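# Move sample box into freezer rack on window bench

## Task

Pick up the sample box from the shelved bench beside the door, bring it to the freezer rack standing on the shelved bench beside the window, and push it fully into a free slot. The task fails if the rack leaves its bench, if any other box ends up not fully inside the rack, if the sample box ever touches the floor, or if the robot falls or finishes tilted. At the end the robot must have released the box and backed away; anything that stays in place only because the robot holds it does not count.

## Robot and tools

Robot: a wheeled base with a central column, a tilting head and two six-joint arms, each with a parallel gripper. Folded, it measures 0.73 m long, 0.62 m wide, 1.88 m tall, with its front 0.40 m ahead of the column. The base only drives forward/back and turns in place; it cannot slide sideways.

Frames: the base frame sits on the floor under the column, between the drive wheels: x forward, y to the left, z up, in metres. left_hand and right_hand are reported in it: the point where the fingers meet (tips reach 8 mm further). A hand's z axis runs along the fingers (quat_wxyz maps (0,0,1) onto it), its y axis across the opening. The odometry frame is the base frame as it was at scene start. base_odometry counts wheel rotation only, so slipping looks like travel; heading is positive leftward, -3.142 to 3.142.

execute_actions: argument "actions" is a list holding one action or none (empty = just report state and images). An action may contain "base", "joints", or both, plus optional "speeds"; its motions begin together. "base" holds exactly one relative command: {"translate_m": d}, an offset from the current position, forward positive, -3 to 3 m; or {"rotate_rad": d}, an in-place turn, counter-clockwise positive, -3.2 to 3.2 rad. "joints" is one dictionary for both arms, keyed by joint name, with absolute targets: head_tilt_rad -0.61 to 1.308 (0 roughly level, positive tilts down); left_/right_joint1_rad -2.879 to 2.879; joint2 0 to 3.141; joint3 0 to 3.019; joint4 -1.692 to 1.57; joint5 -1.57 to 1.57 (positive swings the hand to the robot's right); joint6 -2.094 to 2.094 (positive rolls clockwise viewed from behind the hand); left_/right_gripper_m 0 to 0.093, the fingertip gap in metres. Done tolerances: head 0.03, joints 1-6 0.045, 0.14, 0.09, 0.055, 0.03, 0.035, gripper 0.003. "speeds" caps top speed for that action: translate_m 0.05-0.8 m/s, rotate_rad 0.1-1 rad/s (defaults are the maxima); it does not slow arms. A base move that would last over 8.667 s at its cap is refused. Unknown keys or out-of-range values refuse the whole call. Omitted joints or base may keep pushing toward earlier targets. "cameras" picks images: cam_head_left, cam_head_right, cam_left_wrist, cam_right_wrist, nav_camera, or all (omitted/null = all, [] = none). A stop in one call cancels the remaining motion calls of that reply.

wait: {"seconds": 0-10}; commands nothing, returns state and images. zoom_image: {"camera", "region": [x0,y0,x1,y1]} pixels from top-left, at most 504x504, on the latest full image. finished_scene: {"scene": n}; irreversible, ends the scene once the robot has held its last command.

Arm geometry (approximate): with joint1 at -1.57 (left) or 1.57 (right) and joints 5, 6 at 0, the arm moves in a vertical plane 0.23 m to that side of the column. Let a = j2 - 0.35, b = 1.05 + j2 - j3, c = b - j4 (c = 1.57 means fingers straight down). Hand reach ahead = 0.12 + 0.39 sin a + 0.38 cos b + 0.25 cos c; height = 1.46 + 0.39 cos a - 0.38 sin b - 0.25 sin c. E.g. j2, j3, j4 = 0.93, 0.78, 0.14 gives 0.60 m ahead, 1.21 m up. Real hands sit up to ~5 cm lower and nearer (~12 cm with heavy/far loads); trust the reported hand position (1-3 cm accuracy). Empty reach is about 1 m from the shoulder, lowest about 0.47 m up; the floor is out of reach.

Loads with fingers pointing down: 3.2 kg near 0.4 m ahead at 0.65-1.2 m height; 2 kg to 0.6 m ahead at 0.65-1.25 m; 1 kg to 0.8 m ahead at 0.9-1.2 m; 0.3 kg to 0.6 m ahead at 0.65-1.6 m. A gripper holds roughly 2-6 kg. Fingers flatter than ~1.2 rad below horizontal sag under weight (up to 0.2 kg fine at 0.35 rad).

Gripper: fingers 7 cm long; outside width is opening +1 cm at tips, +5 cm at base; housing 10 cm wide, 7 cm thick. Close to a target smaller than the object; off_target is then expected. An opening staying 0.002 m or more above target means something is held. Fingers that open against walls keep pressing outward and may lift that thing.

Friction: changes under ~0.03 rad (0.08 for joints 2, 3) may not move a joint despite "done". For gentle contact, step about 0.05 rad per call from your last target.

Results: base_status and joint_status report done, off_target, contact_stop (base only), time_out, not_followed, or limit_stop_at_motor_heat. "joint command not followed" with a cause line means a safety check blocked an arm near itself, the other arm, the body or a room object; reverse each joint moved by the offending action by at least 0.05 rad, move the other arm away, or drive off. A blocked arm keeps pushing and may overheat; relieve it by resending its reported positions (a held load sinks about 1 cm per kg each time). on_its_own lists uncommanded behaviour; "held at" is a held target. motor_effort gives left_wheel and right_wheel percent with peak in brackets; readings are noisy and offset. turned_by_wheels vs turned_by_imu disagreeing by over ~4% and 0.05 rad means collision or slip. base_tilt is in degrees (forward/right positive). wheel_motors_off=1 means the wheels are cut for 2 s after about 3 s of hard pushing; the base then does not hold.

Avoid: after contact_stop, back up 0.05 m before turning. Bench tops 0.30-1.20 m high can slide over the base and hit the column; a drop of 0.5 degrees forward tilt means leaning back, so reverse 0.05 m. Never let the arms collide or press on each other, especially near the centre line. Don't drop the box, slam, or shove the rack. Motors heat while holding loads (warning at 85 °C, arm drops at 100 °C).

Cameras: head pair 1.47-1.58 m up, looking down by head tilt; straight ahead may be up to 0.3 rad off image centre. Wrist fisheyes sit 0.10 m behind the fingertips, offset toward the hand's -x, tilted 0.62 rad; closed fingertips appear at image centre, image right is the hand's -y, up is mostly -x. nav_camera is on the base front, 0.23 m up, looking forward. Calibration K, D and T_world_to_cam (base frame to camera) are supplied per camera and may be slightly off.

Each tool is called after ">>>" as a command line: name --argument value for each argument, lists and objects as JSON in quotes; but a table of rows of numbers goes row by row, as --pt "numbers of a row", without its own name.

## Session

>>> execute_actions --actions '[{"joints":{"head_tilt_rad":0.35}}]'

Scene clock: 0.87 s.
base_odometry: x=+0.000 y=+0.000 heading=+0.000 (m, m, rad; odometry frame)
turned_by_wheels: +0.000 (rad since the last result)
turned_by_imu: +0.000 (rad since the last result)
base_tilt: forward=-0.4 right=-0.7 (deg)
base_status: not commanded
joint_positions: head_tilt_rad=+0.369 left_joint1_rad=-1.567 left_joint2_rad=+0.910 left_joint3_rad=+0.361 left_joint4_rad=-1.004 left_joint5_rad=+0.008 left_joint6_rad=+0.084 left_gripper_m=+0.094 right_joint1_rad=+1.551 right_joint2_rad=+0.865 right_joint3_rad=+0.417 right_joint4_rad=-0.970 right_joint5_rad=-0.022 right_joint6_rad=-0.052 right_gripper_m=+0.094
joint_status: all done
wheel_motors_off: 0
motor_effort: left_wheel=+3(3) right_wheel=+3(4) (%)
left_hand: x=+0.1092 y=+0.2237 z=+1.2730 quat_wxyz=(+0.492, -0.033, -0.870, +0.023) (m; base frame)
right_hand: x=+0.1519 y=-0.2258 z=+1.2558 quat_wxyz=(+0.432, +0.010, -0.902, -0.016) (m; base frame)
pictures: cam_head_left, cam_head_right, cam_left_wrist, cam_right_wrist, nav_camera
camera_calibration (this result's frames):
cam_head_left: T_world_to_cam=[[-0.0259007, -0.999251, 0.0287632, 0.0156338], [-0.398825, -0.0160547, -0.916886, 1.43953], [0.916661, -0.0352195, -0.39811, 0.489087], [0, 0, 0, 1]] pos_world=[0.126201, 0.0559588, 1.51415]
cam_head_right: T_world_to_cam=[[-0.0246665, -0.99966, 0.00846623, -0.0716688], [-0.396044, 0.00199576, -0.918229, 1.44343], [0.9179, -0.0260025, -0.395958, 0.48334], [0, 0, 0, 1]] pos_world=[0.126237, -0.0619571, 1.51739]
cam_left_wrist: T_world_to_cam=[[-0.0260572, -0.995715, 0.0887304, 0.112421], [0.0894344, 0.0860826, 0.992266, -1.28884], [-0.995652, 0.0337913, 0.0868081, 0.111631], [0, 0, 0, 1]] pos_world=[0.229341, 0.219114, 1.2592]
cam_right_wrist: T_world_to_cam=[[0.00831234, -0.999578, -0.0278311, -0.189956], [-0.065955, -0.0283195, 0.997421, -1.24048], [-0.997788, -0.0064553, -0.0661626, 0.357144], [0, 0, 0, 1]] pos_world=[0.276116, -0.2227, 1.25563]
Images, in order (width x height): cam_head_left 672x504, cam_head_right 672x504, cam_left_wrist 504x504, cam_right_wrist 504x504, nav_camera 672x504.

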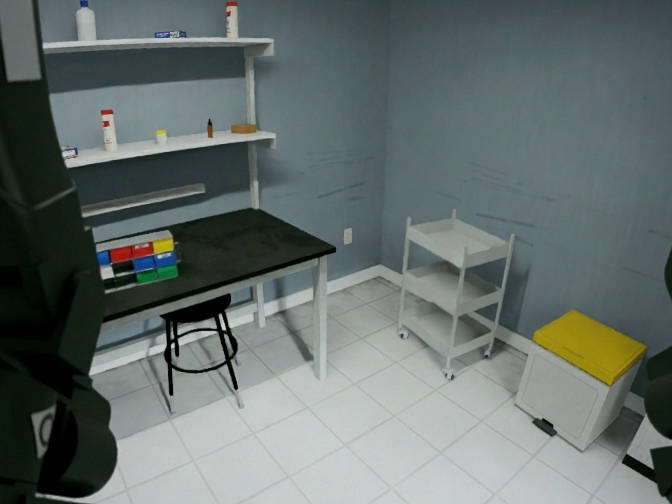

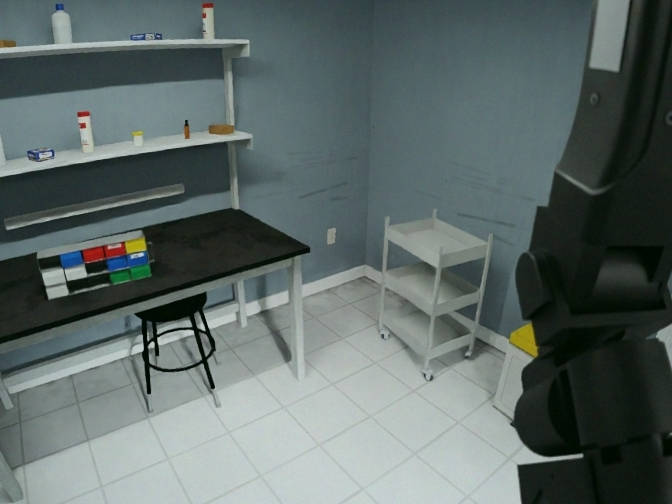

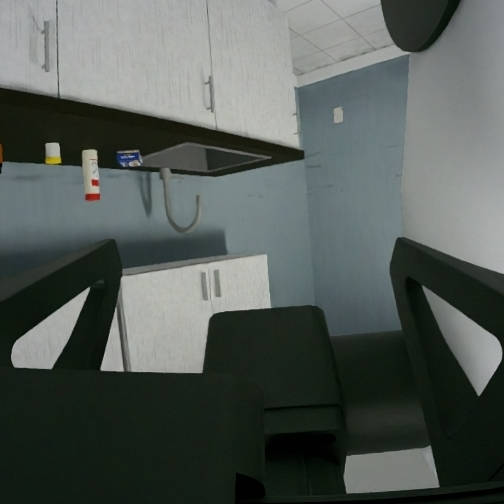

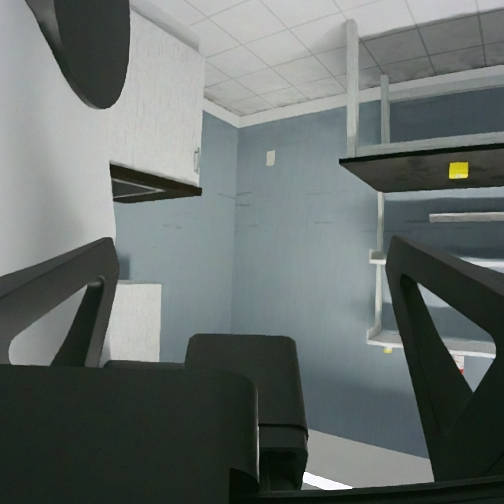

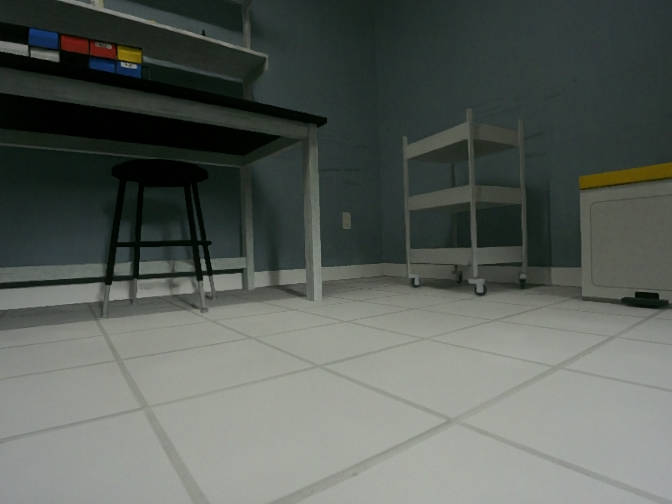

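>>> execute_actions --actions '[{"base":{"rotate_rad":-2.55}}]' --cameras '["cam_head_left","cam_head_right","nav_camera"]'

Scene clock: 6.10 s.
base_odometry: x=+0.000 y=+0.000 heading=-2.549 (m, m, rad; odometry frame)
turned_by_wheels: -2.549 (rad since the last result)
turned_by_imu: -2.500 (rad since the last result)
base_tilt: forward=-0.4 right=-0.8 (deg)
base_status: done
joint_positions: head_tilt_rad=+0.369 left_joint1_rad=-1.567 left_joint2_rad=+0.910 left_joint3_rad=+0.361 left_joint4_rad=-1.004 left_joint5_rad=+0.008 left_joint6_rad=+0.084 left_gripper_m=+0.094 right_joint1_rad=+1.551 right_joint2_rad=+0.865 right_joint3_rad=+0.417 right_joint4_rad=-0.970 right_joint5_rad=-0.022 right_joint6_rad=-0.052 right_gripper_m=+0.094
joint_status: not commanded
wheel_motors_off: 0
motor_effort: left_wheel=+3(25) right_wheel=-3(37) (%)
left_hand: x=+0.1092 y=+0.2237 z=+1.2730 quat_wxyz=(+0.492, -0.033, -0.870, +0.023) (m; base frame)
right_hand: x=+0.1519 y=-0.2258 z=+1.2558 quat_wxyz=(+0.432, +0.010, -0.902, -0.016) (m; base frame)
pictures: cam_head_left, cam_head_right, nav_camera
camera_calibration (this result's frames):
cam_head_left: T_world_to_cam=[[-0.0259049, -0.999251, 0.0287594, 0.0156398], [-0.398694, -0.0160547, -0.916944, 1.43962], [0.916718, -0.0352195, -0.397979, 0.488882], [0, 0, 0, 1]] pos_world=[0.126204, 0.0559588, 1.51416]
cam_head_right: T_world_to_cam=[[-0.0246677, -0.99966, 0.0084627, -0.0716633], [-0.395912, 0.00199576, -0.918286, 1.44351], [0.917957, -0.0260025, -0.395827, 0.483135], [0, 0, 0, 1]] pos_world=[0.12624, -0.0619571, 1.5174]
Images, in order (width x height): cam_head_left 672x504, cam_head_right 672x504, nav_camera 672x504.

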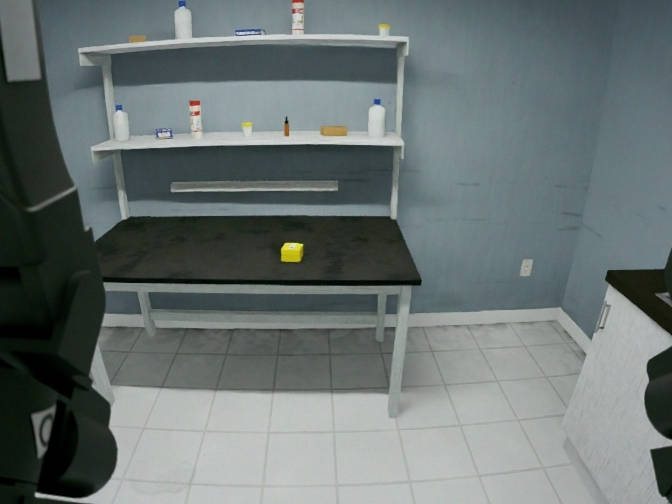

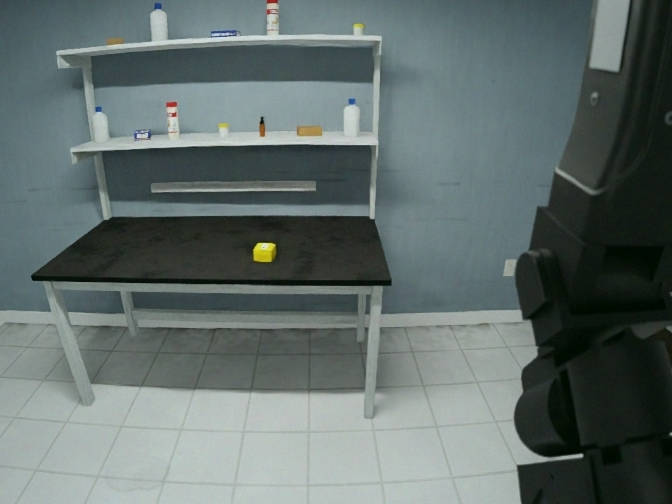

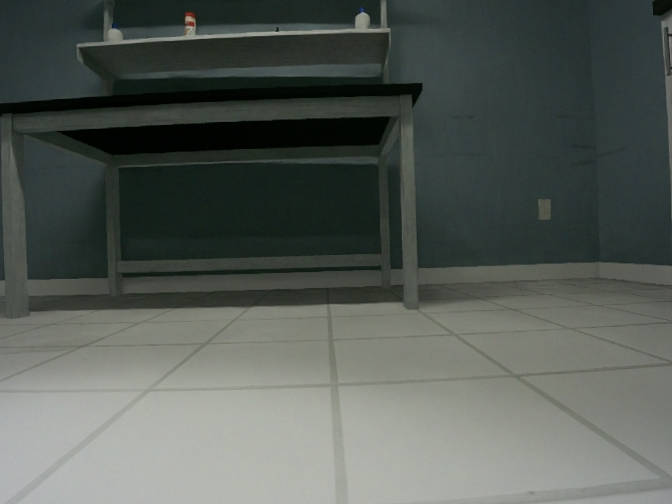

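>>> execute_actions --actions '[{"base":{"translate_m":0.5},"joints":{"left_joint3_rad":1.69,"left_joint4_rad":1.3,"left_joint5_rad":0,"left_joint6_rad":0,"left_joint2_rad":1.7,"head_tilt_rad":0.75}}]' --cameras '[]'

>>> execute_actions --actions '[{"base":{"translate_m":0.3},"joints":{"left_joint2_rad":2.33}}]' --cameras '["cam_head_left","cam_head_right","cam_left_wrist"]'

Scene clock: 13.07 s.
base_odometry: x=-0.415 y=-0.279 heading=-2.550 (m, m, rad; odometry frame)
turned_by_wheels: +0.000 (rad since the last result)
turned_by_imu: -0.002 (rad since the last result)
base_tilt: forward=-0.4 right=-0.7 (deg)
base_status: done
joint_positions: head_tilt_rad=+0.753 left_joint1_rad=-1.567 left_joint2_rad=+1.678 left_joint3_rad=+1.683 left_joint4_rad=+1.281 left_joint5_rad=+0.003 left_joint6_rad=+0.012 left_gripper_m=+0.094 right_joint1_rad=+1.551 right_joint2_rad=+0.864 right_joint3_rad=+0.417 right_joint4_rad=-0.970 right_joint5_rad=-0.022 right_joint6_rad=-0.052 right_gripper_m=+0.094
joint_status: all done
wheel_motors_off: 0
motor_effort: left_wheel=+0(52) right_wheel=+1(46) (%)
left_hand: x=+0.9293 y=+0.2260 z=+1.2753 quat_wxyz=(-0.786, -0.005, -0.618, -0.005) (m; base frame)
right_hand: x=+0.1520 y=-0.2258 z=+1.2558 quat_wxyz=(+0.432, +0.010, -0.902, -0.016) (m; base frame)
pictures: none
No camera images: the call's "cameras" was empty. Leave "cameras" out to get every camera's image.

Scene clock: 15.07 s.
base_odometry: x=-0.664 y=-0.447 heading=-2.549 (m, m, rad; odometry frame)
turned_by_wheels: +0.000 (rad since the last result)
turned_by_imu: -0.001 (rad since the last result)
base_tilt: forward=-0.3 right=-0.6 (deg)
base_status: done
joint_positions: head_tilt_rad=+0.753 left_joint1_rad=-1.567 left_joint2_rad=+2.309 left_joint3_rad=+1.695 left_joint4_rad=+1.290 left_joint5_rad=+0.003 left_joint6_rad=+0.012 left_gripper_m=+0.094 right_joint1_rad=+1.551 right_joint2_rad=+0.864 right_joint3_rad=+0.418 right_joint4_rad=-0.970 right_joint5_rad=-0.022 right_joint6_rad=-0.052 right_gripper_m=+0.094
joint_status: all done
wheel_motors_off: 0
motor_effort: left_wheel=+1(33) right_wheel=+0(33) (%)
left_hand: x=+0.6746 y=+0.2268 z=+0.8397 quat_wxyz=(-0.565, -0.006, -0.825, -0.004) (m; base frame)
right_hand: x=+0.1526 y=-0.2258 z=+1.2556 quat_wxyz=(+0.431, +0.010, -0.902, -0.016) (m; base frame)
pictures: cam_head_left, cam_head_right, cam_left_wrist
camera_calibration (this result's frames):
cam_head_left: T_world_to_cam=[[-0.013241, -0.999251, 0.0363709, 0.00328493], [-0.713233, -0.0160547, -0.700743, 1.12239], [0.700802, -0.0352195, -0.712486, 0.984019], [0, 0, 0, 1]] pos_world=[0.11097, 0.0559588, 1.48749]
cam_head_right: T_world_to_cam=[[-0.0196994, -0.99966, 0.0170894, -0.0851967], [-0.711158, 0.00199576, -0.70303, 1.12778], [0.702757, -0.0260025, -0.710955, 0.979193], [0, 0, 0, 1]] pos_world=[0.112218, -0.0619571, 1.49048]
cam_left_wrist: T_world_to_cam=[[-0.0229687, -0.999608, -0.0160008, 0.255422], [-0.84145, 0.0279721, -0.53961, 1.01778], [0.539846, 0.00106974, -0.841763, 0.463433], [0, 0, 0, 1]] pos_world=[0.612097, 0.226356, 0.943394]
Images, in order (width x height): cam_head_left 672x504, cam_head_right 672x504, cam_left_wrist 504x504.

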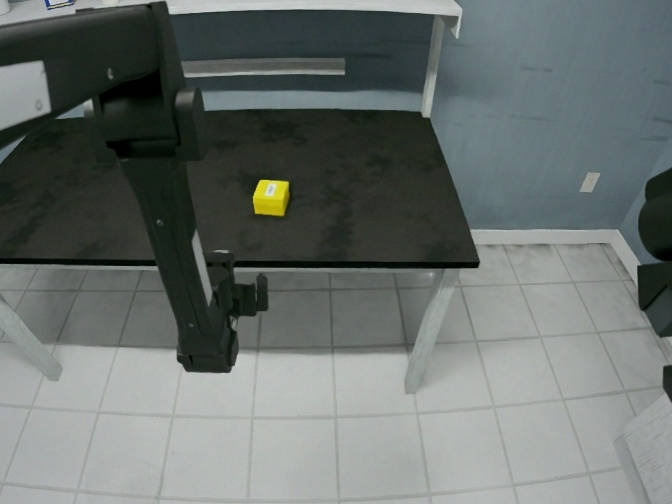

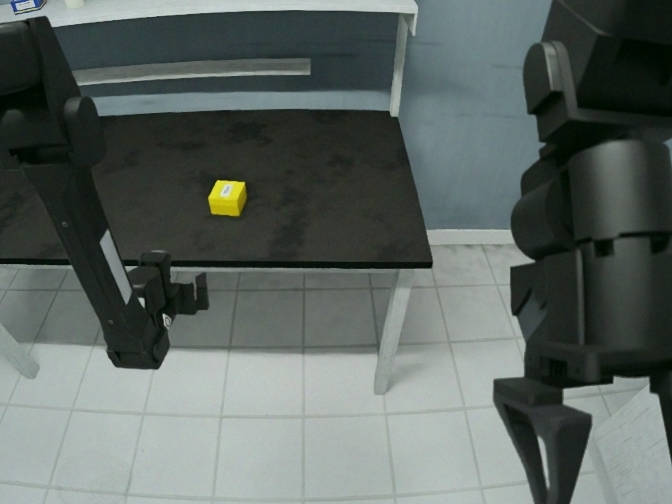

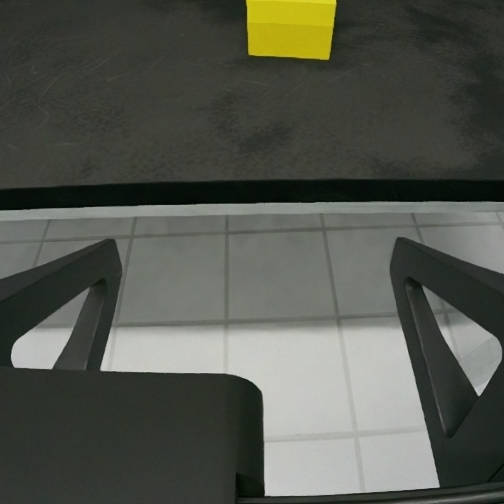

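>>> execute_actions --actions '[{"base":{"rotate_rad":-0.036}}]' --cameras '[]'

>>> execute_actions --actions '[{"base":{"translate_m":0.2},"joints":{"left_joint4_rad":1.22}}]' --cameras '["cam_head_right","cam_left_wrist"]'

Scene clock: 18.17 s.
base_odometry: x=-0.664 y=-0.447 heading=-2.584 (m, m, rad; odometry frame)
turned_by_wheels: -0.034 (rad since the last result)
turned_by_imu: -0.033 (rad since the last result)
base_tilt: forward=-0.4 right=-0.5 (deg)
base_status: done
joint_positions: head_tilt_rad=+0.753 left_joint1_rad=-1.570 left_joint2_rad=+2.309 left_joint3_rad=+1.695 left_joint4_rad=+1.290 left_joint5_rad=+0.002 left_joint6_rad=+0.012 left_gripper_m=+0.094 right_joint1_rad=+1.551 right_joint2_rad=+0.864 right_joint3_rad=+0.418 right_joint4_rad=-0.970 right_joint5_rad=-0.022 right_joint6_rad=-0.052 right_gripper_m=+0.094
joint_status: not commanded
wheel_motors_off: 0
motor_effort: left_wheel=+1(39) right_wheel=-1(43) (%)
left_hand: x=+0.6741 y=+0.2247 z=+0.8393 quat_wxyz=(-0.564, -0.006, -0.825, -0.003) (m; base frame)
right_hand: x=+0.1526 y=-0.2258 z=+1.2556 quat_wxyz=(+0.431, +0.010, -0.902, -0.016) (m; base frame)
pictures: none
No camera images: the call's "cameras" was empty. Leave "cameras" out to get every camera's image.

Scene clock: 19.97 s.
base_odometry: x=-0.834 y=-0.552 heading=-2.585 (m, m, rad; odometry frame)
turned_by_wheels: -0.001 (rad since the last result)
turned_by_imu: -0.002 (rad since the last result)
base_tilt: forward=-0.4 right=-0.8 (deg)
base_status: done
joint_positions: head_tilt_rad=+0.753 left_joint1_rad=-1.570 left_joint2_rad=+2.319 left_joint3_rad=+1.695 left_joint4_rad=+1.230 left_joint5_rad=+0.002 left_joint6_rad=+0.012 left_gripper_m=+0.094 right_joint1_rad=+1.551 right_joint2_rad=+0.864 right_joint3_rad=+0.418 right_joint4_rad=-0.970 right_joint5_rad=-0.022 right_joint6_rad=-0.052 right_gripper_m=+0.094
joint_status: all done
wheel_motors_off: 0
motor_effort: left_wheel=-1(39) right_wheel=+1(52) (%)
left_hand: x=+0.6619 y=+0.2250 z=+0.8204 quat_wxyz=(-0.535, -0.006, -0.845, -0.003) (m; base frame)
right_hand: x=+0.1524 y=-0.2258 z=+1.2557 quat_wxyz=(+0.431, +0.010, -0.902, -0.016) (m; base frame)
pictures: cam_head_right, cam_left_wrist
camera_calibration (this result's frames):
cam_head_right: T_world_to_cam=[[-0.0196979, -0.99966, 0.0170912, -0.0851996], [-0.711222, 0.00199576, -0.702964, 1.12768], [0.702691, -0.0260025, -0.71102, 0.979295], [0, 0, 0, 1]] pos_world=[0.112214, -0.0619571, 1.49048]
cam_left_wrist: T_world_to_cam=[[-0.0242975, -0.999626, -0.0125574, 0.251119], [-0.877764, 0.0273441, -0.478313, 0.970609], [0.478477, -0.000599405, -0.8781, 0.524789], [0, 0, 0, 1]] pos_world=[0.606967, 0.224799, 0.928226]
Images, in order (width x height): cam_head_right 672x504, cam_left_wrist 504x504.

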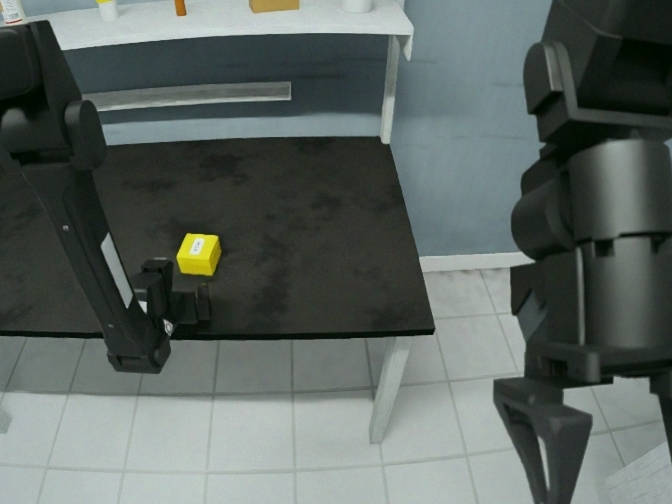

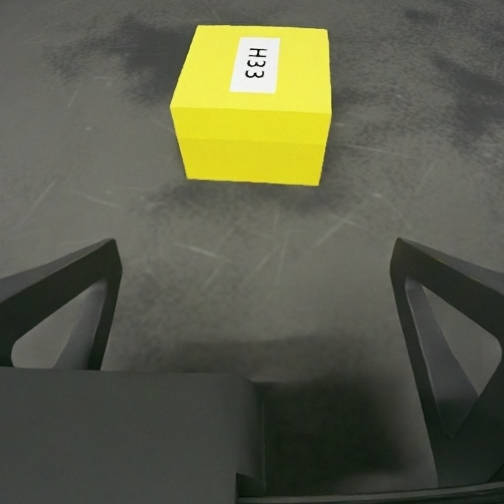

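>>> execute_actions --actions '[{"joints":{"left_joint4_rad":1.17,"left_joint2_rad":2.385}}]' --cameras '[]'

>>> execute_actions --actions '[{"base":{"translate_m":0.11}}]' --cameras '["cam_left_wrist"]'

Scene clock: 24.03 s.
base_odometry: x=-0.834 y=-0.552 heading=-2.585 (m, m, rad; odometry frame)
turned_by_wheels: +0.000 (rad since the last result)
turned_by_imu: +0.000 (rad since the last result)
base_tilt: forward=-0.4 right=-0.6 (deg)
base_status: not commanded
joint_positions: head_tilt_rad=+0.753 left_joint1_rad=-1.570 left_joint2_rad=+2.381 left_joint3_rad=+1.695 left_joint4_rad=+1.180 left_joint5_rad=+0.002 left_joint6_rad=+0.012 left_gripper_m=+0.094 right_joint1_rad=+1.551 right_joint2_rad=+0.864 right_joint3_rad=+0.418 right_joint4_rad=-0.970 right_joint5_rad=-0.022 right_joint6_rad=-0.052 right_gripper_m=+0.094
joint_status: all done
wheel_motors_off: 0
motor_effort: left_wheel=-1(1) right_wheel=+1(1) (%)
left_hand: x=+0.6155 y=+0.2250 z=+0.7779 quat_wxyz=(-0.487, -0.006, -0.873, -0.003) (m; base frame)
right_hand: x=+0.1524 y=-0.2258 z=+1.2557 quat_wxyz=(+0.431, +0.010, -0.902, -0.016) (m; base frame)
pictures: none
No camera images: the call's "cameras" was empty. Leave "cameras" out to get every camera's image.

Scene clock: 25.53 s.
base_odometry: x=-0.927 y=-0.611 heading=-2.585 (m, m, rad; odometry frame)
turned_by_wheels: +0.000 (rad since the last result)
turned_by_imu: -0.001 (rad since the last result)
base_tilt: forward=-0.3 right=-0.8 (deg)
base_status: done
joint_positions: head_tilt_rad=+0.753 left_joint1_rad=-1.570 left_joint2_rad=+2.379 left_joint3_rad=+1.695 left_joint4_rad=+1.180 left_joint5_rad=+0.002 left_joint6_rad=+0.012 left_gripper_m=+0.094 right_joint1_rad=+1.551 right_joint2_rad=+0.864 right_joint3_rad=+0.419 right_joint4_rad=-0.970 right_joint5_rad=-0.022 right_joint6_rad=-0.052 right_gripper_m=+0.094
joint_status: not commanded
wheel_motors_off: 0
motor_effort: left_wheel=+0(32) right_wheel=+0(34) (%)
left_hand: x=+0.6168 y=+0.2250 z=+0.7788 quat_wxyz=(-0.488, -0.006, -0.873, -0.003) (m; base frame)
right_hand: x=+0.1529 y=-0.2258 z=+1.2556 quat_wxyz=(+0.431, +0.010, -0.902, -0.016) (m; base frame)
pictures: cam_left_wrist
camera_calibration (this result's frames):
cam_left_wrist: T_world_to_cam=[[-0.0254222, -0.999629, -0.00978731, 0.248052], [-0.924629, 0.0272343, -0.379895, 0.863431], [0.38002, -0.000608119, -0.924978, 0.607165], [0, 0, 0, 1]] pos_world=[0.573924, 0.224814, 0.892055]
Images, in order (width x height): cam_left_wrist 504x504.

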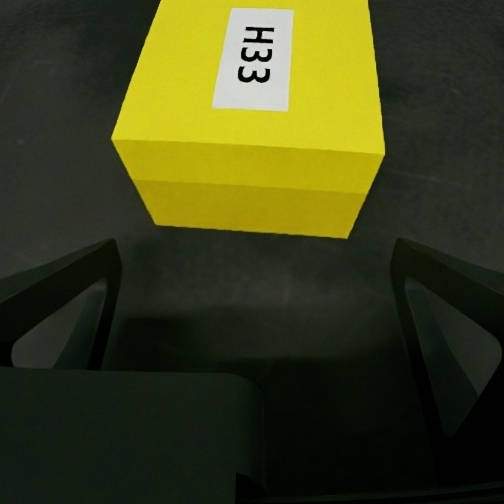

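>>> execute_actions --actions '[{"base":{"translate_m":0.052}}]' --cameras '["cam_left_wrist"]'

>>> execute_actions --actions '[{"joints":{"left_gripper_m":0.06}}]' --cameras '["cam_left_wrist"]'

Scene clock: 28.53 s.
base_odometry: x=-0.971 y=-0.638 heading=-2.585 (m, m, rad; odometry frame)
turned_by_wheels: +0.000 (rad since the last result)
turned_by_imu: +0.000 (rad since the last result)
base_tilt: forward=-0.3 right=-0.6 (deg)
base_status: done
joint_positions: head_tilt_rad=+0.753 left_joint1_rad=-1.570 left_joint2_rad=+2.378 left_joint3_rad=+1.695 left_joint4_rad=+1.180 left_joint5_rad=+0.002 left_joint6_rad=+0.012 left_gripper_m=+0.094 right_joint1_rad=+1.551 right_joint2_rad=+0.864 right_joint3_rad=+0.419 right_joint4_rad=-0.970 right_joint5_rad=-0.022 right_joint6_rad=-0.052 right_gripper_m=+0.094
joint_status: not commanded
wheel_motors_off: 0
motor_effort: left_wheel=+0(31) right_wheel=-1(33) (%)
left_hand: x=+0.6173 y=+0.2250 z=+0.7792 quat_wxyz=(-0.488, -0.006, -0.873, -0.003) (m; base frame)
right_hand: x=+0.1529 y=-0.2258 z=+1.2556 quat_wxyz=(+0.431, +0.010, -0.902, -0.016) (m; base frame)
pictures: cam_left_wrist
camera_calibration (this result's frames):
cam_left_wrist: T_world_to_cam=[[-0.0254154, -0.999629, -0.00980709, 0.24808], [-0.924339, 0.0272351, -0.3806, 0.864422], [0.380726, -0.000608016, -0.924688, 0.606655], [0, 0, 0, 1]] pos_world=[0.574355, 0.224814, 0.892399]
Images, in order (width x height): cam_left_wrist 504x504.

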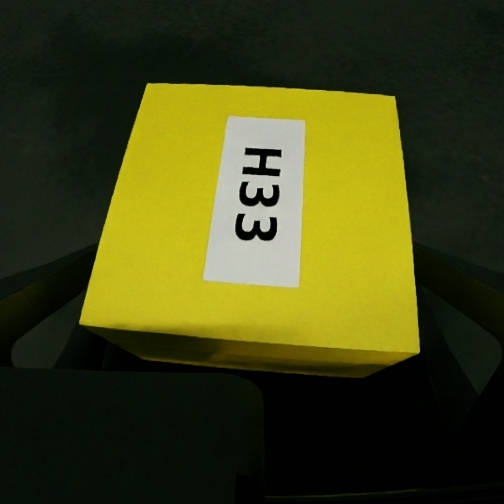

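Scene clock: 29.07 s.
base_odometry: x=-0.971 y=-0.638 heading=-2.585 (m, m, rad; odometry frame)
turned_by_wheels: +0.000 (rad since the last result)
turned_by_imu: +0.000 (rad since the last result)
base_tilt: forward=-0.4 right=-0.8 (deg)
base_status: not commanded
joint_positions: head_tilt_rad=+0.753 left_joint1_rad=-1.570 left_joint2_rad=+2.378 left_joint3_rad=+1.695 left_joint4_rad=+1.180 left_joint5_rad=+0.002 left_joint6_rad=+0.012 left_gripper_m=+0.077 right_joint1_rad=+1.551 right_joint2_rad=+0.864 right_joint3_rad=+0.419 right_joint4_rad=-0.970 right_joint5_rad=-0.022 right_joint6_rad=-0.052 right_gripper_m=+0.094
joint_status: left_gripper_m off_target (ended at +0.077, target +0.060)
wheel_motors_off: 0
motor_effort: left_wheel=+0(0) right_wheel=+0(1) (%)
left_hand: x=+0.6172 y=+0.2250 z=+0.7791 quat_wxyz=(-0.488, -0.006, -0.873, -0.002) (m; base frame)
right_hand: x=+0.1529 y=-0.2258 z=+1.2556 quat_wxyz=(+0.431, +0.010, -0.902, -0.016) (m; base frame)
pictures: cam_left_wrist
camera_calibration (this result's frames):
cam_left_wrist: T_world_to_cam=[[-0.0252226, -0.999637, -0.00946237, 0.24769], [-0.924634, 0.0269262, -0.379903, 0.863979], [0.38002, -0.000832901, -0.924978, 0.607257], [0, 0, 0, 1]] pos_world=[0.574343, 0.224843, 0.892272]
Images, in order (width x height): cam_left_wrist 504x504.

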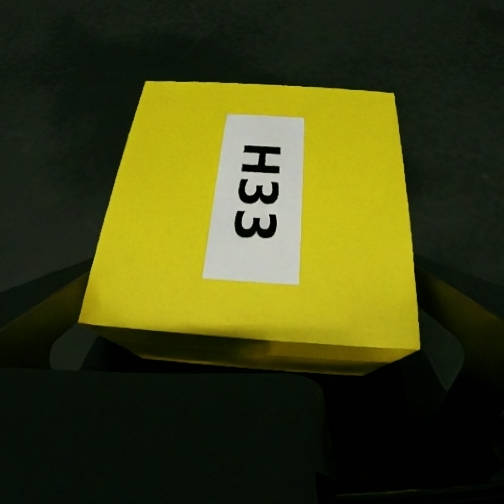

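>>> execute_actions --actions '[{"joints":{"left_joint2_rad":2.2,"left_joint4_rad":1.0}}]' --cameras '[]'

>>> execute_actions --actions '[{"base":{"translate_m":-0.55},"joints":{"head_tilt_rad":0.4}}]' --cameras '[]'

>>> execute_actions --actions '[{"base":{"rotate_rad":3.0},"joints":{"left_joint2_rad":1.95,"left_joint4_rad":0.75}}]' --cameras '["cam_head_left","cam_head_right","cam_left_wrist","nav_camera"]'

Scene clock: 35.27 s.
base_odometry: x=-0.971 y=-0.638 heading=-2.585 (m, m, rad; odometry frame)
turned_by_wheels: +0.000 (rad since the last result)
turned_by_imu: +0.000 (rad since the last result)
base_tilt: forward=-0.4 right=-0.8 (deg)
base_status: not commanded
joint_positions: head_tilt_rad=+0.753 left_joint1_rad=-1.570 left_joint2_rad=+2.193 left_joint3_rad=+1.691 left_joint4_rad=+1.003 left_joint5_rad=+0.002 left_joint6_rad=+0.007 left_gripper_m=+0.077 right_joint1_rad=+1.551 right_joint2_rad=+0.864 right_joint3_rad=+0.419 right_joint4_rad=-0.970 right_joint5_rad=-0.022 right_joint6_rad=-0.052 right_gripper_m=+0.094
joint_status: all done
wheel_motors_off: 0
motor_effort: left_wheel=+0(0) right_wheel=+0(1) (%)
left_hand: x=+0.7125 y=+0.2250 z=+0.8416 quat_wxyz=(-0.490, -0.004, -0.872, -0.001) (m; base frame)
right_hand: x=+0.1529 y=-0.2258 z=+1.2556 quat_wxyz=(+0.431, +0.010, -0.902, -0.016) (m; base frame)
pictures: none
No camera images: the call's "cameras" was empty. Leave "cameras" out to get every camera's image.

Scene clock: 37.77 s.
base_odometry: x=-0.504 y=-0.347 heading=-2.586 (m, m, rad; odometry frame)
turned_by_wheels: -0.001 (rad since the last result)
turned_by_imu: +0.001 (rad since the last result)
base_tilt: forward=-0.5 right=-0.7 (deg)
base_status: done
joint_positions: head_tilt_rad=+0.418 left_joint1_rad=-1.570 left_joint2_rad=+2.198 left_joint3_rad=+1.689 left_joint4_rad=+1.003 left_joint5_rad=+0.002 left_joint6_rad=+0.007 left_gripper_m=+0.077 right_joint1_rad=+1.551 right_joint2_rad=+0.863 right_joint3_rad=+0.414 right_joint4_rad=-0.970 right_joint5_rad=-0.022 right_joint6_rad=-0.052 right_gripper_m=+0.094
joint_status: all done
wheel_motors_off: 0
motor_effort: left_wheel=+0(31) right_wheel=+2(54) (%)
left_hand: x=+0.7086 y=+0.2250 z=+0.8384 quat_wxyz=(-0.487, -0.004, -0.873, -0.001) (m; base frame)
right_hand: x=+0.1506 y=-0.2258 z=+1.2563 quat_wxyz=(+0.433, +0.010, -0.901, -0.016) (m; base frame)
pictures: none
No camera images: the call's "cameras" was empty. Leave "cameras" out to get every camera's image.

Scene clock: 42.30 s.
base_odometry: x=-0.504 y=-0.347 heading=+0.413 (m, m, rad; odometry frame)
turned_by_wheels: +2.999 (rad since the last result)
turned_by_imu: +2.942 (rad since the last result)
base_tilt: forward=-0.4 right=-0.7 (deg)
base_status: done
joint_positions: head_tilt_rad=+0.418 left_joint1_rad=-1.560 left_joint2_rad=+1.937 left_joint3_rad=+1.693 left_joint4_rad=+0.754 left_joint5_rad=+0.000 left_joint6_rad=+0.007 left_gripper_m=+0.077 right_joint1_rad=+1.551 right_joint2_rad=+0.863 right_joint3_rad=+0.414 right_joint4_rad=-0.970 right_joint5_rad=-0.022 right_joint6_rad=-0.052 right_gripper_m=+0.094
joint_status: all done
wheel_motors_off: 0
motor_effort: left_wheel=-3(30) right_wheel=+3(48) (%)
left_hand: x=+0.8252 y=+0.2333 z=+0.9552 quat_wxyz=(-0.494, -0.003, -0.869, -0.007) (m; base frame)
right_hand: x=+0.1506 y=-0.2258 z=+1.2563 quat_wxyz=(+0.433, +0.010, -0.901, -0.016) (m; base frame)
pictures: cam_head_left, cam_head_right, cam_left_wrist, nav_camera
camera_calibration (this result's frames):
cam_head_left: T_world_to_cam=[[-0.0244507, -0.999251, 0.0300055, 0.0136481], [-0.443559, -0.0160547, -0.896102, 1.40976], [0.895912, -0.0352195, -0.442834, 0.558998], [0, 0, 0, 1]] pos_world=[0.124833, 0.0559588, 1.51042]
cam_head_right: T_world_to_cam=[[-0.024219, -0.99966, 0.00967243, -0.0735487], [-0.440847, 0.00199576, -0.89758, 1.41387], [0.897256, -0.0260025, -0.440745, 0.553345], [0, 0, 0, 1]] pos_world=[0.125029, -0.0619571, 1.51366]
cam_left_wrist: T_world_to_cam=[[-0.0161644, -0.99975, -0.0154461, 0.261144], [-0.919534, 0.0209308, -0.392452, 1.13213], [0.392677, 0.00785946, -0.919643, 0.673635], [0, 0, 0, 1]] pos_world=[0.780731, 0.232088, 1.06784]
Images, in order (width x height): cam_head_left 672x504, cam_head_right 672x504, cam_left_wrist 504x504, nav_camera 672x504.

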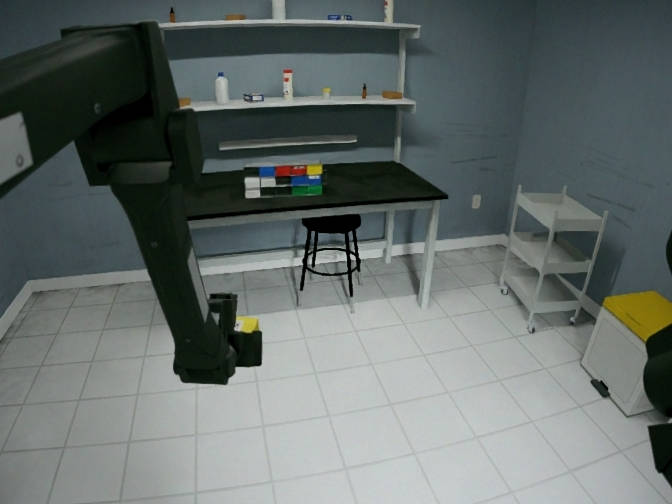

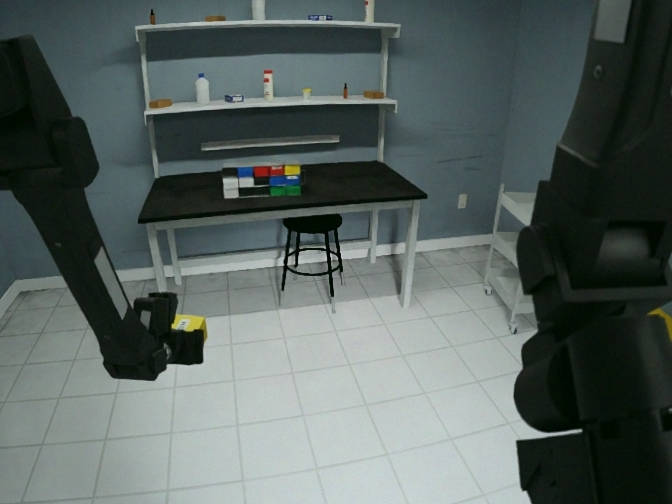

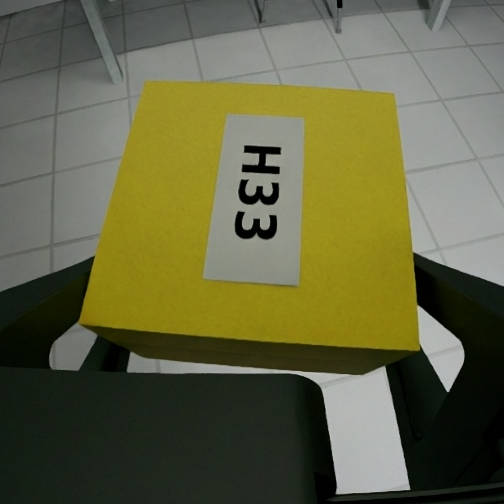

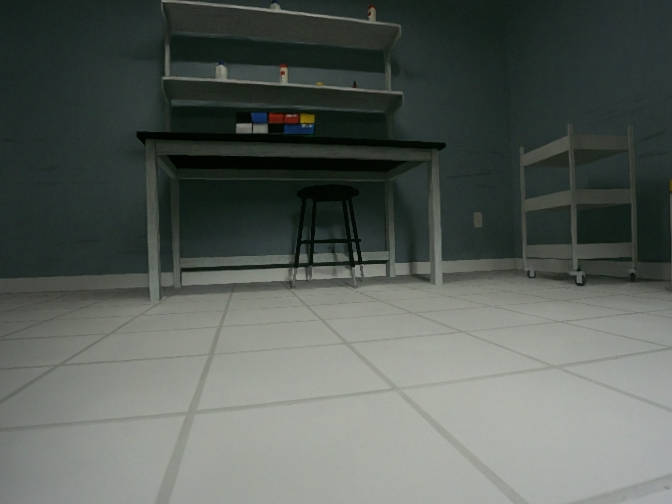

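>>> execute_actions --actions '[{"base":{"rotate_rad":-0.12}}]' --cameras '[]'

>>> execute_actions --actions '[{"base":{"translate_m":1.0},"joints":{"head_tilt_rad":0.55}}]' --cameras '[]'

>>> execute_actions --actions '[{"base":{"rotate_rad":0.377}}]' --cameras '["cam_head_left","cam_head_right","cam_left_wrist","nav_camera"]'

Scene clock: 47.07 s.
base_odometry: x=-0.504 y=-0.347 heading=+0.294 (m, m, rad; odometry frame)
turned_by_wheels: -0.119 (rad since the last result)
turned_by_imu: -0.118 (rad since the last result)
base_tilt: forward=-0.3 right=-0.7 (deg)
base_status: done
joint_positions: head_tilt_rad=+0.418 left_joint1_rad=-1.574 left_joint2_rad=+1.938 left_joint3_rad=+1.693 left_joint4_rad=+0.754 left_joint5_rad=+0.000 left_joint6_rad=+0.007 left_gripper_m=+0.077 right_joint1_rad=+1.551 right_joint2_rad=+0.863 right_joint3_rad=+0.414 right_joint4_rad=-0.970 right_joint5_rad=-0.022 right_joint6_rad=-0.052 right_gripper_m=+0.094
joint_status: not commanded
wheel_motors_off: 0
motor_effort: left_wheel=+4(23) right_wheel=-4(22) (%)
left_hand: x=+0.8250 y=+0.2223 z=+0.9549 quat_wxyz=(-0.494, -0.003, -0.869, +0.000) (m; base frame)
right_hand: x=+0.1506 y=-0.2258 z=+1.2563 quat_wxyz=(+0.433, +0.010, -0.901, -0.016) (m; base frame)
pictures: none
No camera images: the call's "cameras" was empty. Leave "cameras" out to get every camera's image.

Scene clock: 50.30 s.
base_odometry: x=+0.453 y=-0.057 heading=+0.295 (m, m, rad; odometry frame)
turned_by_wheels: +0.001 (rad since the last result)
turned_by_imu: -0.003 (rad since the last result)
base_tilt: forward=-0.5 right=-0.6 (deg)
base_status: done
joint_positions: head_tilt_rad=+0.554 left_joint1_rad=-1.573 left_joint2_rad=+1.944 left_joint3_rad=+1.693 left_joint4_rad=+0.754 left_joint5_rad=+0.000 left_joint6_rad=+0.007 left_gripper_m=+0.077 right_joint1_rad=+1.551 right_joint2_rad=+0.863 right_joint3_rad=+0.418 right_joint4_rad=-0.970 right_joint5_rad=-0.022 right_joint6_rad=-0.052 right_gripper_m=+0.094
joint_status: all done
wheel_motors_off: 0
motor_effort: left_wheel=+2(57) right_wheel=-2(49) (%)
left_hand: x=+0.8219 y=+0.2226 z=+0.9506 quat_wxyz=(-0.491, -0.003, -0.871, +0.000) (m; base frame)
right_hand: x=+0.1528 y=-0.2258 z=+1.2556 quat_wxyz=(+0.431, +0.010, -0.902, -0.016) (m; base frame)
pictures: none
No camera images: the call's "cameras" was empty. Leave "cameras" out to get every camera's image.

Scene clock: 51.93 s.
base_odometry: x=+0.453 y=-0.057 heading=+0.671 (m, m, rad; odometry frame)
turned_by_wheels: +0.376 (rad since the last result)
turned_by_imu: +0.367 (rad since the last result)
base_tilt: forward=-0.4 right=-0.8 (deg)
base_status: done
joint_positions: head_tilt_rad=+0.554 left_joint1_rad=-1.559 left_joint2_rad=+1.944 left_joint3_rad=+1.693 left_joint4_rad=+0.754 left_joint5_rad=+0.000 left_joint6_rad=+0.007 left_gripper_m=+0.077 right_joint1_rad=+1.551 right_joint2_rad=+0.863 right_joint3_rad=+0.418 right_joint4_rad=-0.970 right_joint5_rad=-0.022 right_joint6_rad=-0.052 right_gripper_m=+0.094
joint_status: not commanded
wheel_motors_off: 0
motor_effort: left_wheel=-3(43) right_wheel=+0(34) (%)
left_hand: x=+0.8219 y=+0.2337 z=+0.9506 quat_wxyz=(-0.491, -0.003, -0.871, -0.007) (m; base frame)
right_hand: x=+0.1528 y=-0.2258 z=+1.2556 quat_wxyz=(+0.431, +0.010, -0.902, -0.016) (m; base frame)
pictures: cam_head_left, cam_head_right, cam_left_wrist, nav_camera
camera_calibration (this result's frames):
cam_head_left: T_world_to_cam=[[-0.0201648, -0.999251, 0.0330386, 0.00876283], [-0.560756, -0.0160547, -0.827825, 1.31048], [0.827735, -0.0352195, -0.560013, 0.742862], [0, 0, 0, 1]] pos_world=[0.120142, 0.0559588, 1.50057]
cam_head_right: T_world_to_cam=[[-0.0226871, -0.99966, 0.0128612, -0.0785361], [-0.55827, 0.00199576, -0.829657, 1.31514], [0.829349, -0.0260025, -0.558125, 0.737505], [0, 0, 0, 1]] pos_world=[0.120774, -0.0619571, 1.50375]
cam_left_wrist: T_world_to_cam=[[-0.0160143, -0.99975, -0.0156277, 0.261403], [-0.922213, 0.020808, -0.386123, 1.12348], [0.386352, 0.00822861, -0.922315, 0.678343], [0, 0, 0, 1]] pos_world=[0.778191, 0.232378, 1.06353]
Images, in order (width x height): cam_head_left 672x504, cam_head_right 672x504, cam_left_wrist 504x504, nav_camera 672x504.

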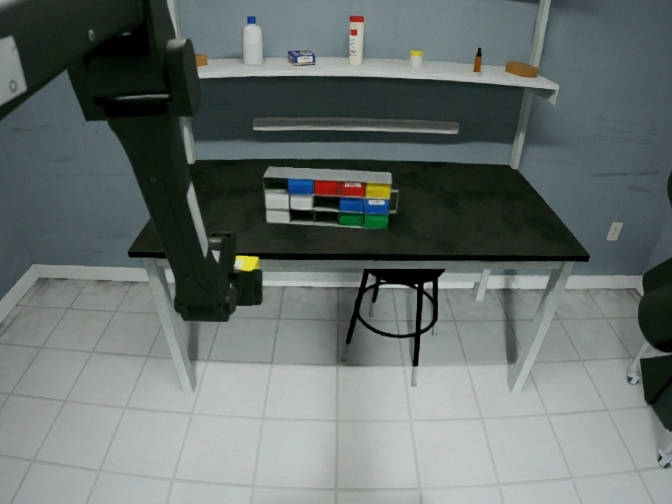

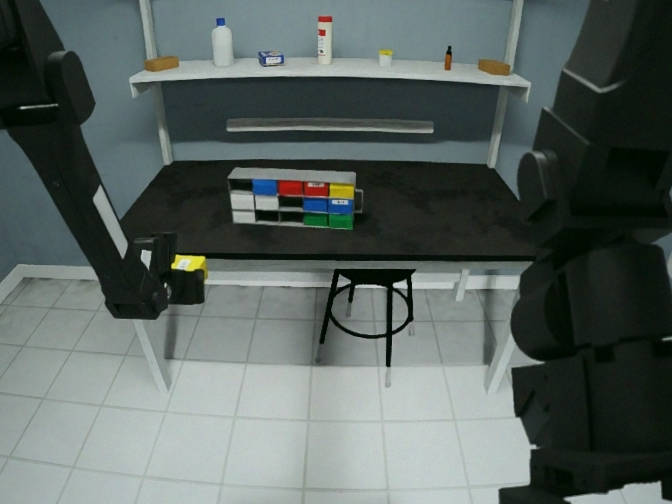

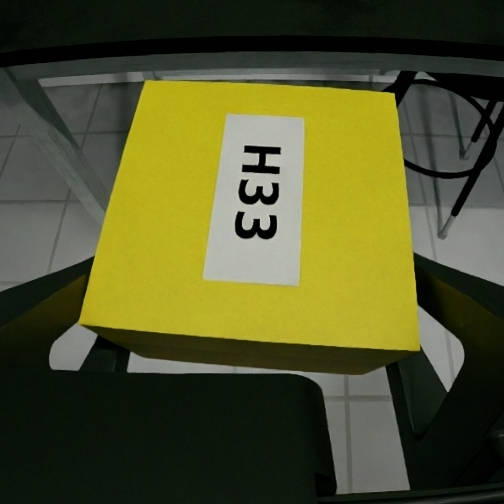

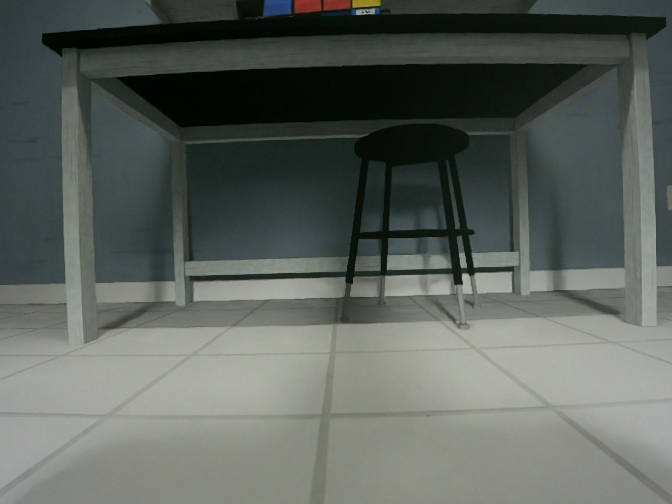

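>>> execute_actions --actions '[{"base":{"translate_m":0.5},"joints":{"left_joint1_rad":-1.6,"left_joint2_rad":2.03,"left_joint4_rad":0.85,"head_tilt_rad":0.7}}]' --cameras '["cam_head_right","cam_left_wrist"]'

Scene clock: 58.27 s.
base_odometry: x=+0.845 y=+0.253 heading=+0.671 (m, m, rad; odometry frame)
turned_by_wheels: +0.000 (rad since the last result)
turned_by_imu: -0.002 (rad since the last result)
base_tilt: forward=-0.3 right=-0.8 (deg)
base_status: done
joint_positions: head_tilt_rad=+0.703 left_joint1_rad=-1.603 left_joint2_rad=+2.051 left_joint3_rad=+1.684 left_joint4_rad=+0.823 left_joint5_rad=+0.000 left_joint6_rad=+0.007 left_gripper_m=+0.077 right_joint1_rad=+1.551 right_joint2_rad=+0.863 right_joint3_rad=+0.417 right_joint4_rad=-0.970 right_joint5_rad=-0.022 right_joint6_rad=-0.052 right_gripper_m=+0.094
joint_status: all done
wheel_motors_off: 0
motor_effort: left_wheel=+1(46) right_wheel=+0(49) (%)
left_hand: x=+0.7684 y=+0.1973 z=+0.8903 quat_wxyz=(-0.470, -0.004, -0.883, +0.015) (m; base frame)
right_hand: x=+0.1525 y=-0.2258 z=+1.2558 quat_wxyz=(+0.431, +0.010, -0.902, -0.016) (m; base frame)
pictures: cam_head_right, cam_left_wrist
camera_calibration (this result's frames):
cam_head_right: T_world_to_cam=[[-0.0205269, -0.99966, 0.0160861, -0.0836103], [-0.675226, 0.00199576, -0.737608, 1.17924], [0.737325, -0.0260025, -0.675037, 0.922151], [0, 0, 0, 1]] pos_world=[0.11461, -0.0619571, 1.49365]
cam_left_wrist: T_world_to_cam=[[-0.0381944, -0.998996, 0.0233948, 0.205445], [-0.93918, 0.0278916, -0.342291, 1.02426], [0.341295, -0.0350455, -0.939303, 0.701945], [0, 0, 0, 1]] pos_world=[0.730237, 0.201271, 1.00513]
Images, in order (width x height): cam_head_right 672x504, cam_left_wrist 504x504.

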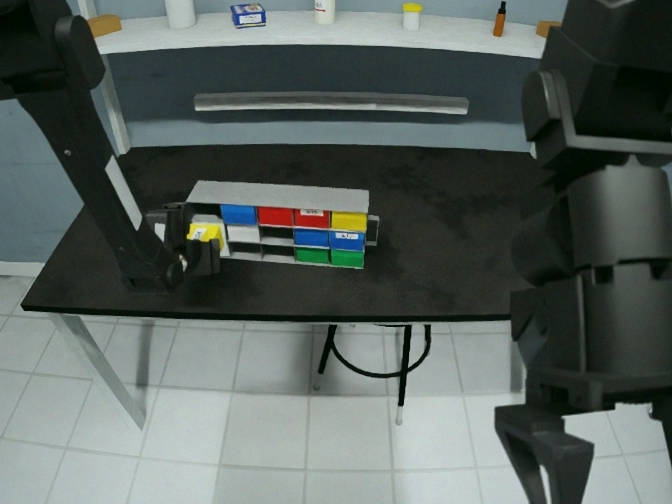

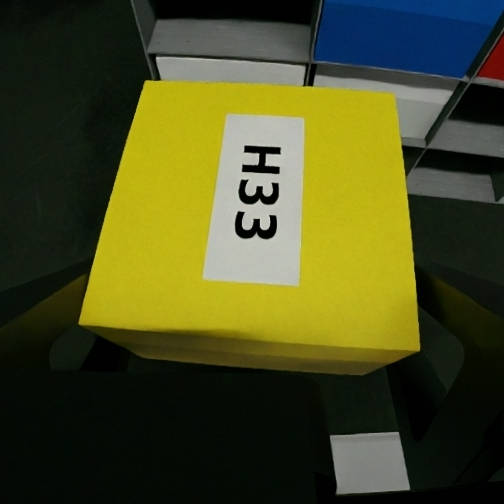

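>>> execute_actions --actions '[{"base":{"translate_m":0.045},"speeds":{"translate_m":0.06},"joints":{"left_joint1_rad":-1.565,"left_joint2_rad":1.99,"left_joint3_rad":1.7,"left_joint4_rad":0.83}}]' --cameras '["cam_left_wrist"]'

Scene clock: 63.03 s.
base_odometry: x=+0.880 y=+0.281 heading=+0.671 (m, m, rad; odometry frame)
turned_by_wheels: +0.000 (rad since the last result)
turned_by_imu: +0.000 (rad since the last result)
base_tilt: forward=-0.4 right=-0.8 (deg)
base_status: done
joint_positions: head_tilt_rad=+0.703 left_joint1_rad=-1.562 left_joint2_rad=+2.024 left_joint3_rad=+1.684 left_joint4_rad=+0.823 left_joint5_rad=+0.000 left_joint6_rad=+0.007 left_gripper_m=+0.077 right_joint1_rad=+1.551 right_joint2_rad=+0.863 right_joint3_rad=+0.416 right_joint4_rad=-0.970 right_joint5_rad=-0.022 right_joint6_rad=-0.052 right_gripper_m=+0.094
joint_status: all done
wheel_motors_off: 0
motor_effort: left_wheel=+0(30) right_wheel=+0(35) (%)
left_hand: x=+0.7841 y=+0.2320 z=+0.9081 quat_wxyz=(-0.482, -0.003, -0.876, -0.006) (m; base frame)
right_hand: x=+0.1516 y=-0.2258 z=+1.2560 quat_wxyz=(+0.432, +0.010, -0.902, -0.016) (m; base frame)
pictures: cam_left_wrist
camera_calibration (this result's frames):
cam_left_wrist: T_world_to_cam=[[-0.017272, -0.999764, -0.0132068, 0.257236], [-0.92981, 0.0209174, -0.367445, 1.06127], [0.367634, 0.00593331, -0.929952, 0.675853], [0, 0, 0, 1]] pos_world=[0.742758, 0.230966, 1.02187]
Images, in order (width x height): cam_left_wrist 504x504.

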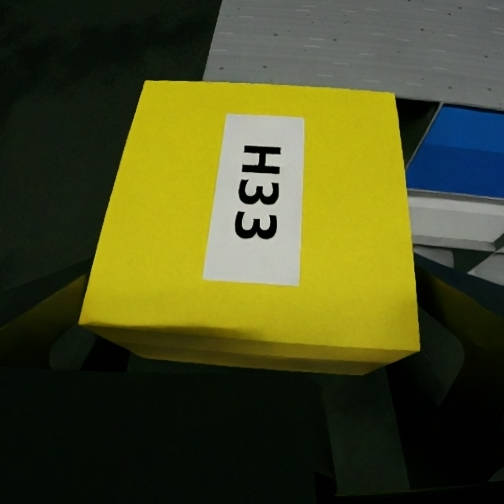

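>>> execute_actions --actions '[{"base":{"translate_m":-0.02},"speeds":{"translate_m":0.06},"joints":{"left_joint2_rad":2.08,"left_joint4_rad":0.91}}]' --cameras '[]'

>>> execute_actions --actions '[{"base":{"rotate_rad":-0.024},"speeds":{"rotate_rad":0.1}}]' --cameras '["cam_left_wrist"]'

Scene clock: 66.37 s.
base_odometry: x=+0.864 y=+0.269 heading=+0.671 (m, m, rad; odometry frame)
turned_by_wheels: +0.000 (rad since the last result)
turned_by_imu: +0.000 (rad since the last result)
base_tilt: forward=-0.3 right=-0.7 (deg)
base_status: done
joint_positions: head_tilt_rad=+0.704 left_joint1_rad=-1.562 left_joint2_rad=+2.086 left_joint3_rad=+1.684 left_joint4_rad=+0.886 left_joint5_rad=+0.000 left_joint6_rad=+0.007 left_gripper_m=+0.077 right_joint1_rad=+1.551 right_joint2_rad=+0.862 right_joint3_rad=+0.416 right_joint4_rad=-0.970 right_joint5_rad=-0.022 right_joint6_rad=-0.052 right_gripper_m=+0.094
joint_status: all done
wheel_motors_off: 0
motor_effort: left_wheel=+0(31) right_wheel=+0(33) (%)
left_hand: x=+0.7575 y=+0.2321 z=+0.8809 quat_wxyz=(-0.483, -0.003, -0.876, -0.006) (m; base frame)
right_hand: x=+0.1518 y=-0.2258 z=+1.2560 quat_wxyz=(+0.431, +0.010, -0.902, -0.016) (m; base frame)
pictures: none
No camera images: the call's "cameras" was empty. Leave "cameras" out to get every camera's image.

Scene clock: 67.17 s.
base_odometry: x=+0.864 y=+0.269 heading=+0.648 (m, m, rad; odometry frame)
turned_by_wheels: -0.023 (rad since the last result)
turned_by_imu: -0.022 (rad since the last result)
base_tilt: forward=-0.3 right=-0.7 (deg)
base_status: done
joint_positions: head_tilt_rad=+0.704 left_joint1_rad=-1.564 left_joint2_rad=+2.086 left_joint3_rad=+1.684 left_joint4_rad=+0.886 left_joint5_rad=+0.000 left_joint6_rad=+0.007 left_gripper_m=+0.077 right_joint1_rad=+1.551 right_joint2_rad=+0.862 right_joint3_rad=+0.416 right_joint4_rad=-0.970 right_joint5_rad=-0.022 right_joint6_rad=-0.052 right_gripper_m=+0.094
joint_status: not commanded
wheel_motors_off: 0
motor_effort: left_wheel=+1(31) right_wheel=-1(35) (%)
left_hand: x=+0.7575 y=+0.2305 z=+0.8809 quat_wxyz=(-0.483, -0.003, -0.876, -0.005) (m; base frame)
right_hand: x=+0.1518 y=-0.2258 z=+1.2560 quat_wxyz=(+0.431, +0.010, -0.902, -0.016) (m; base frame)
pictures: cam_left_wrist
camera_calibration (this result's frames):
cam_left_wrist: T_world_to_cam=[[-0.0182213, -0.999767, -0.011572, 0.254193], [-0.929509, 0.0212025, -0.368189, 1.0269], [0.368348, 0.00404736, -0.929679, 0.660055], [0, 0, 0, 1]] pos_world=[0.716016, 0.229689, 0.994675]
Images, in order (width x height): cam_left_wrist 504x504.

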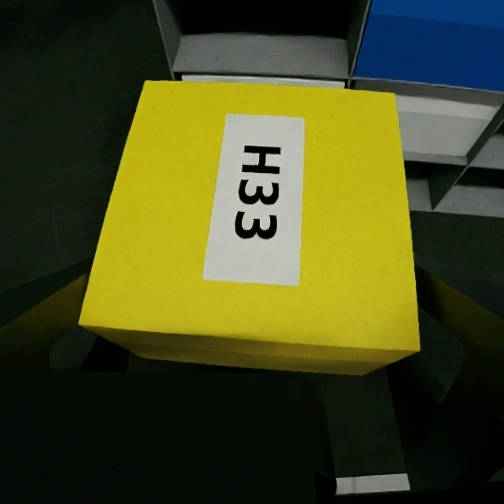

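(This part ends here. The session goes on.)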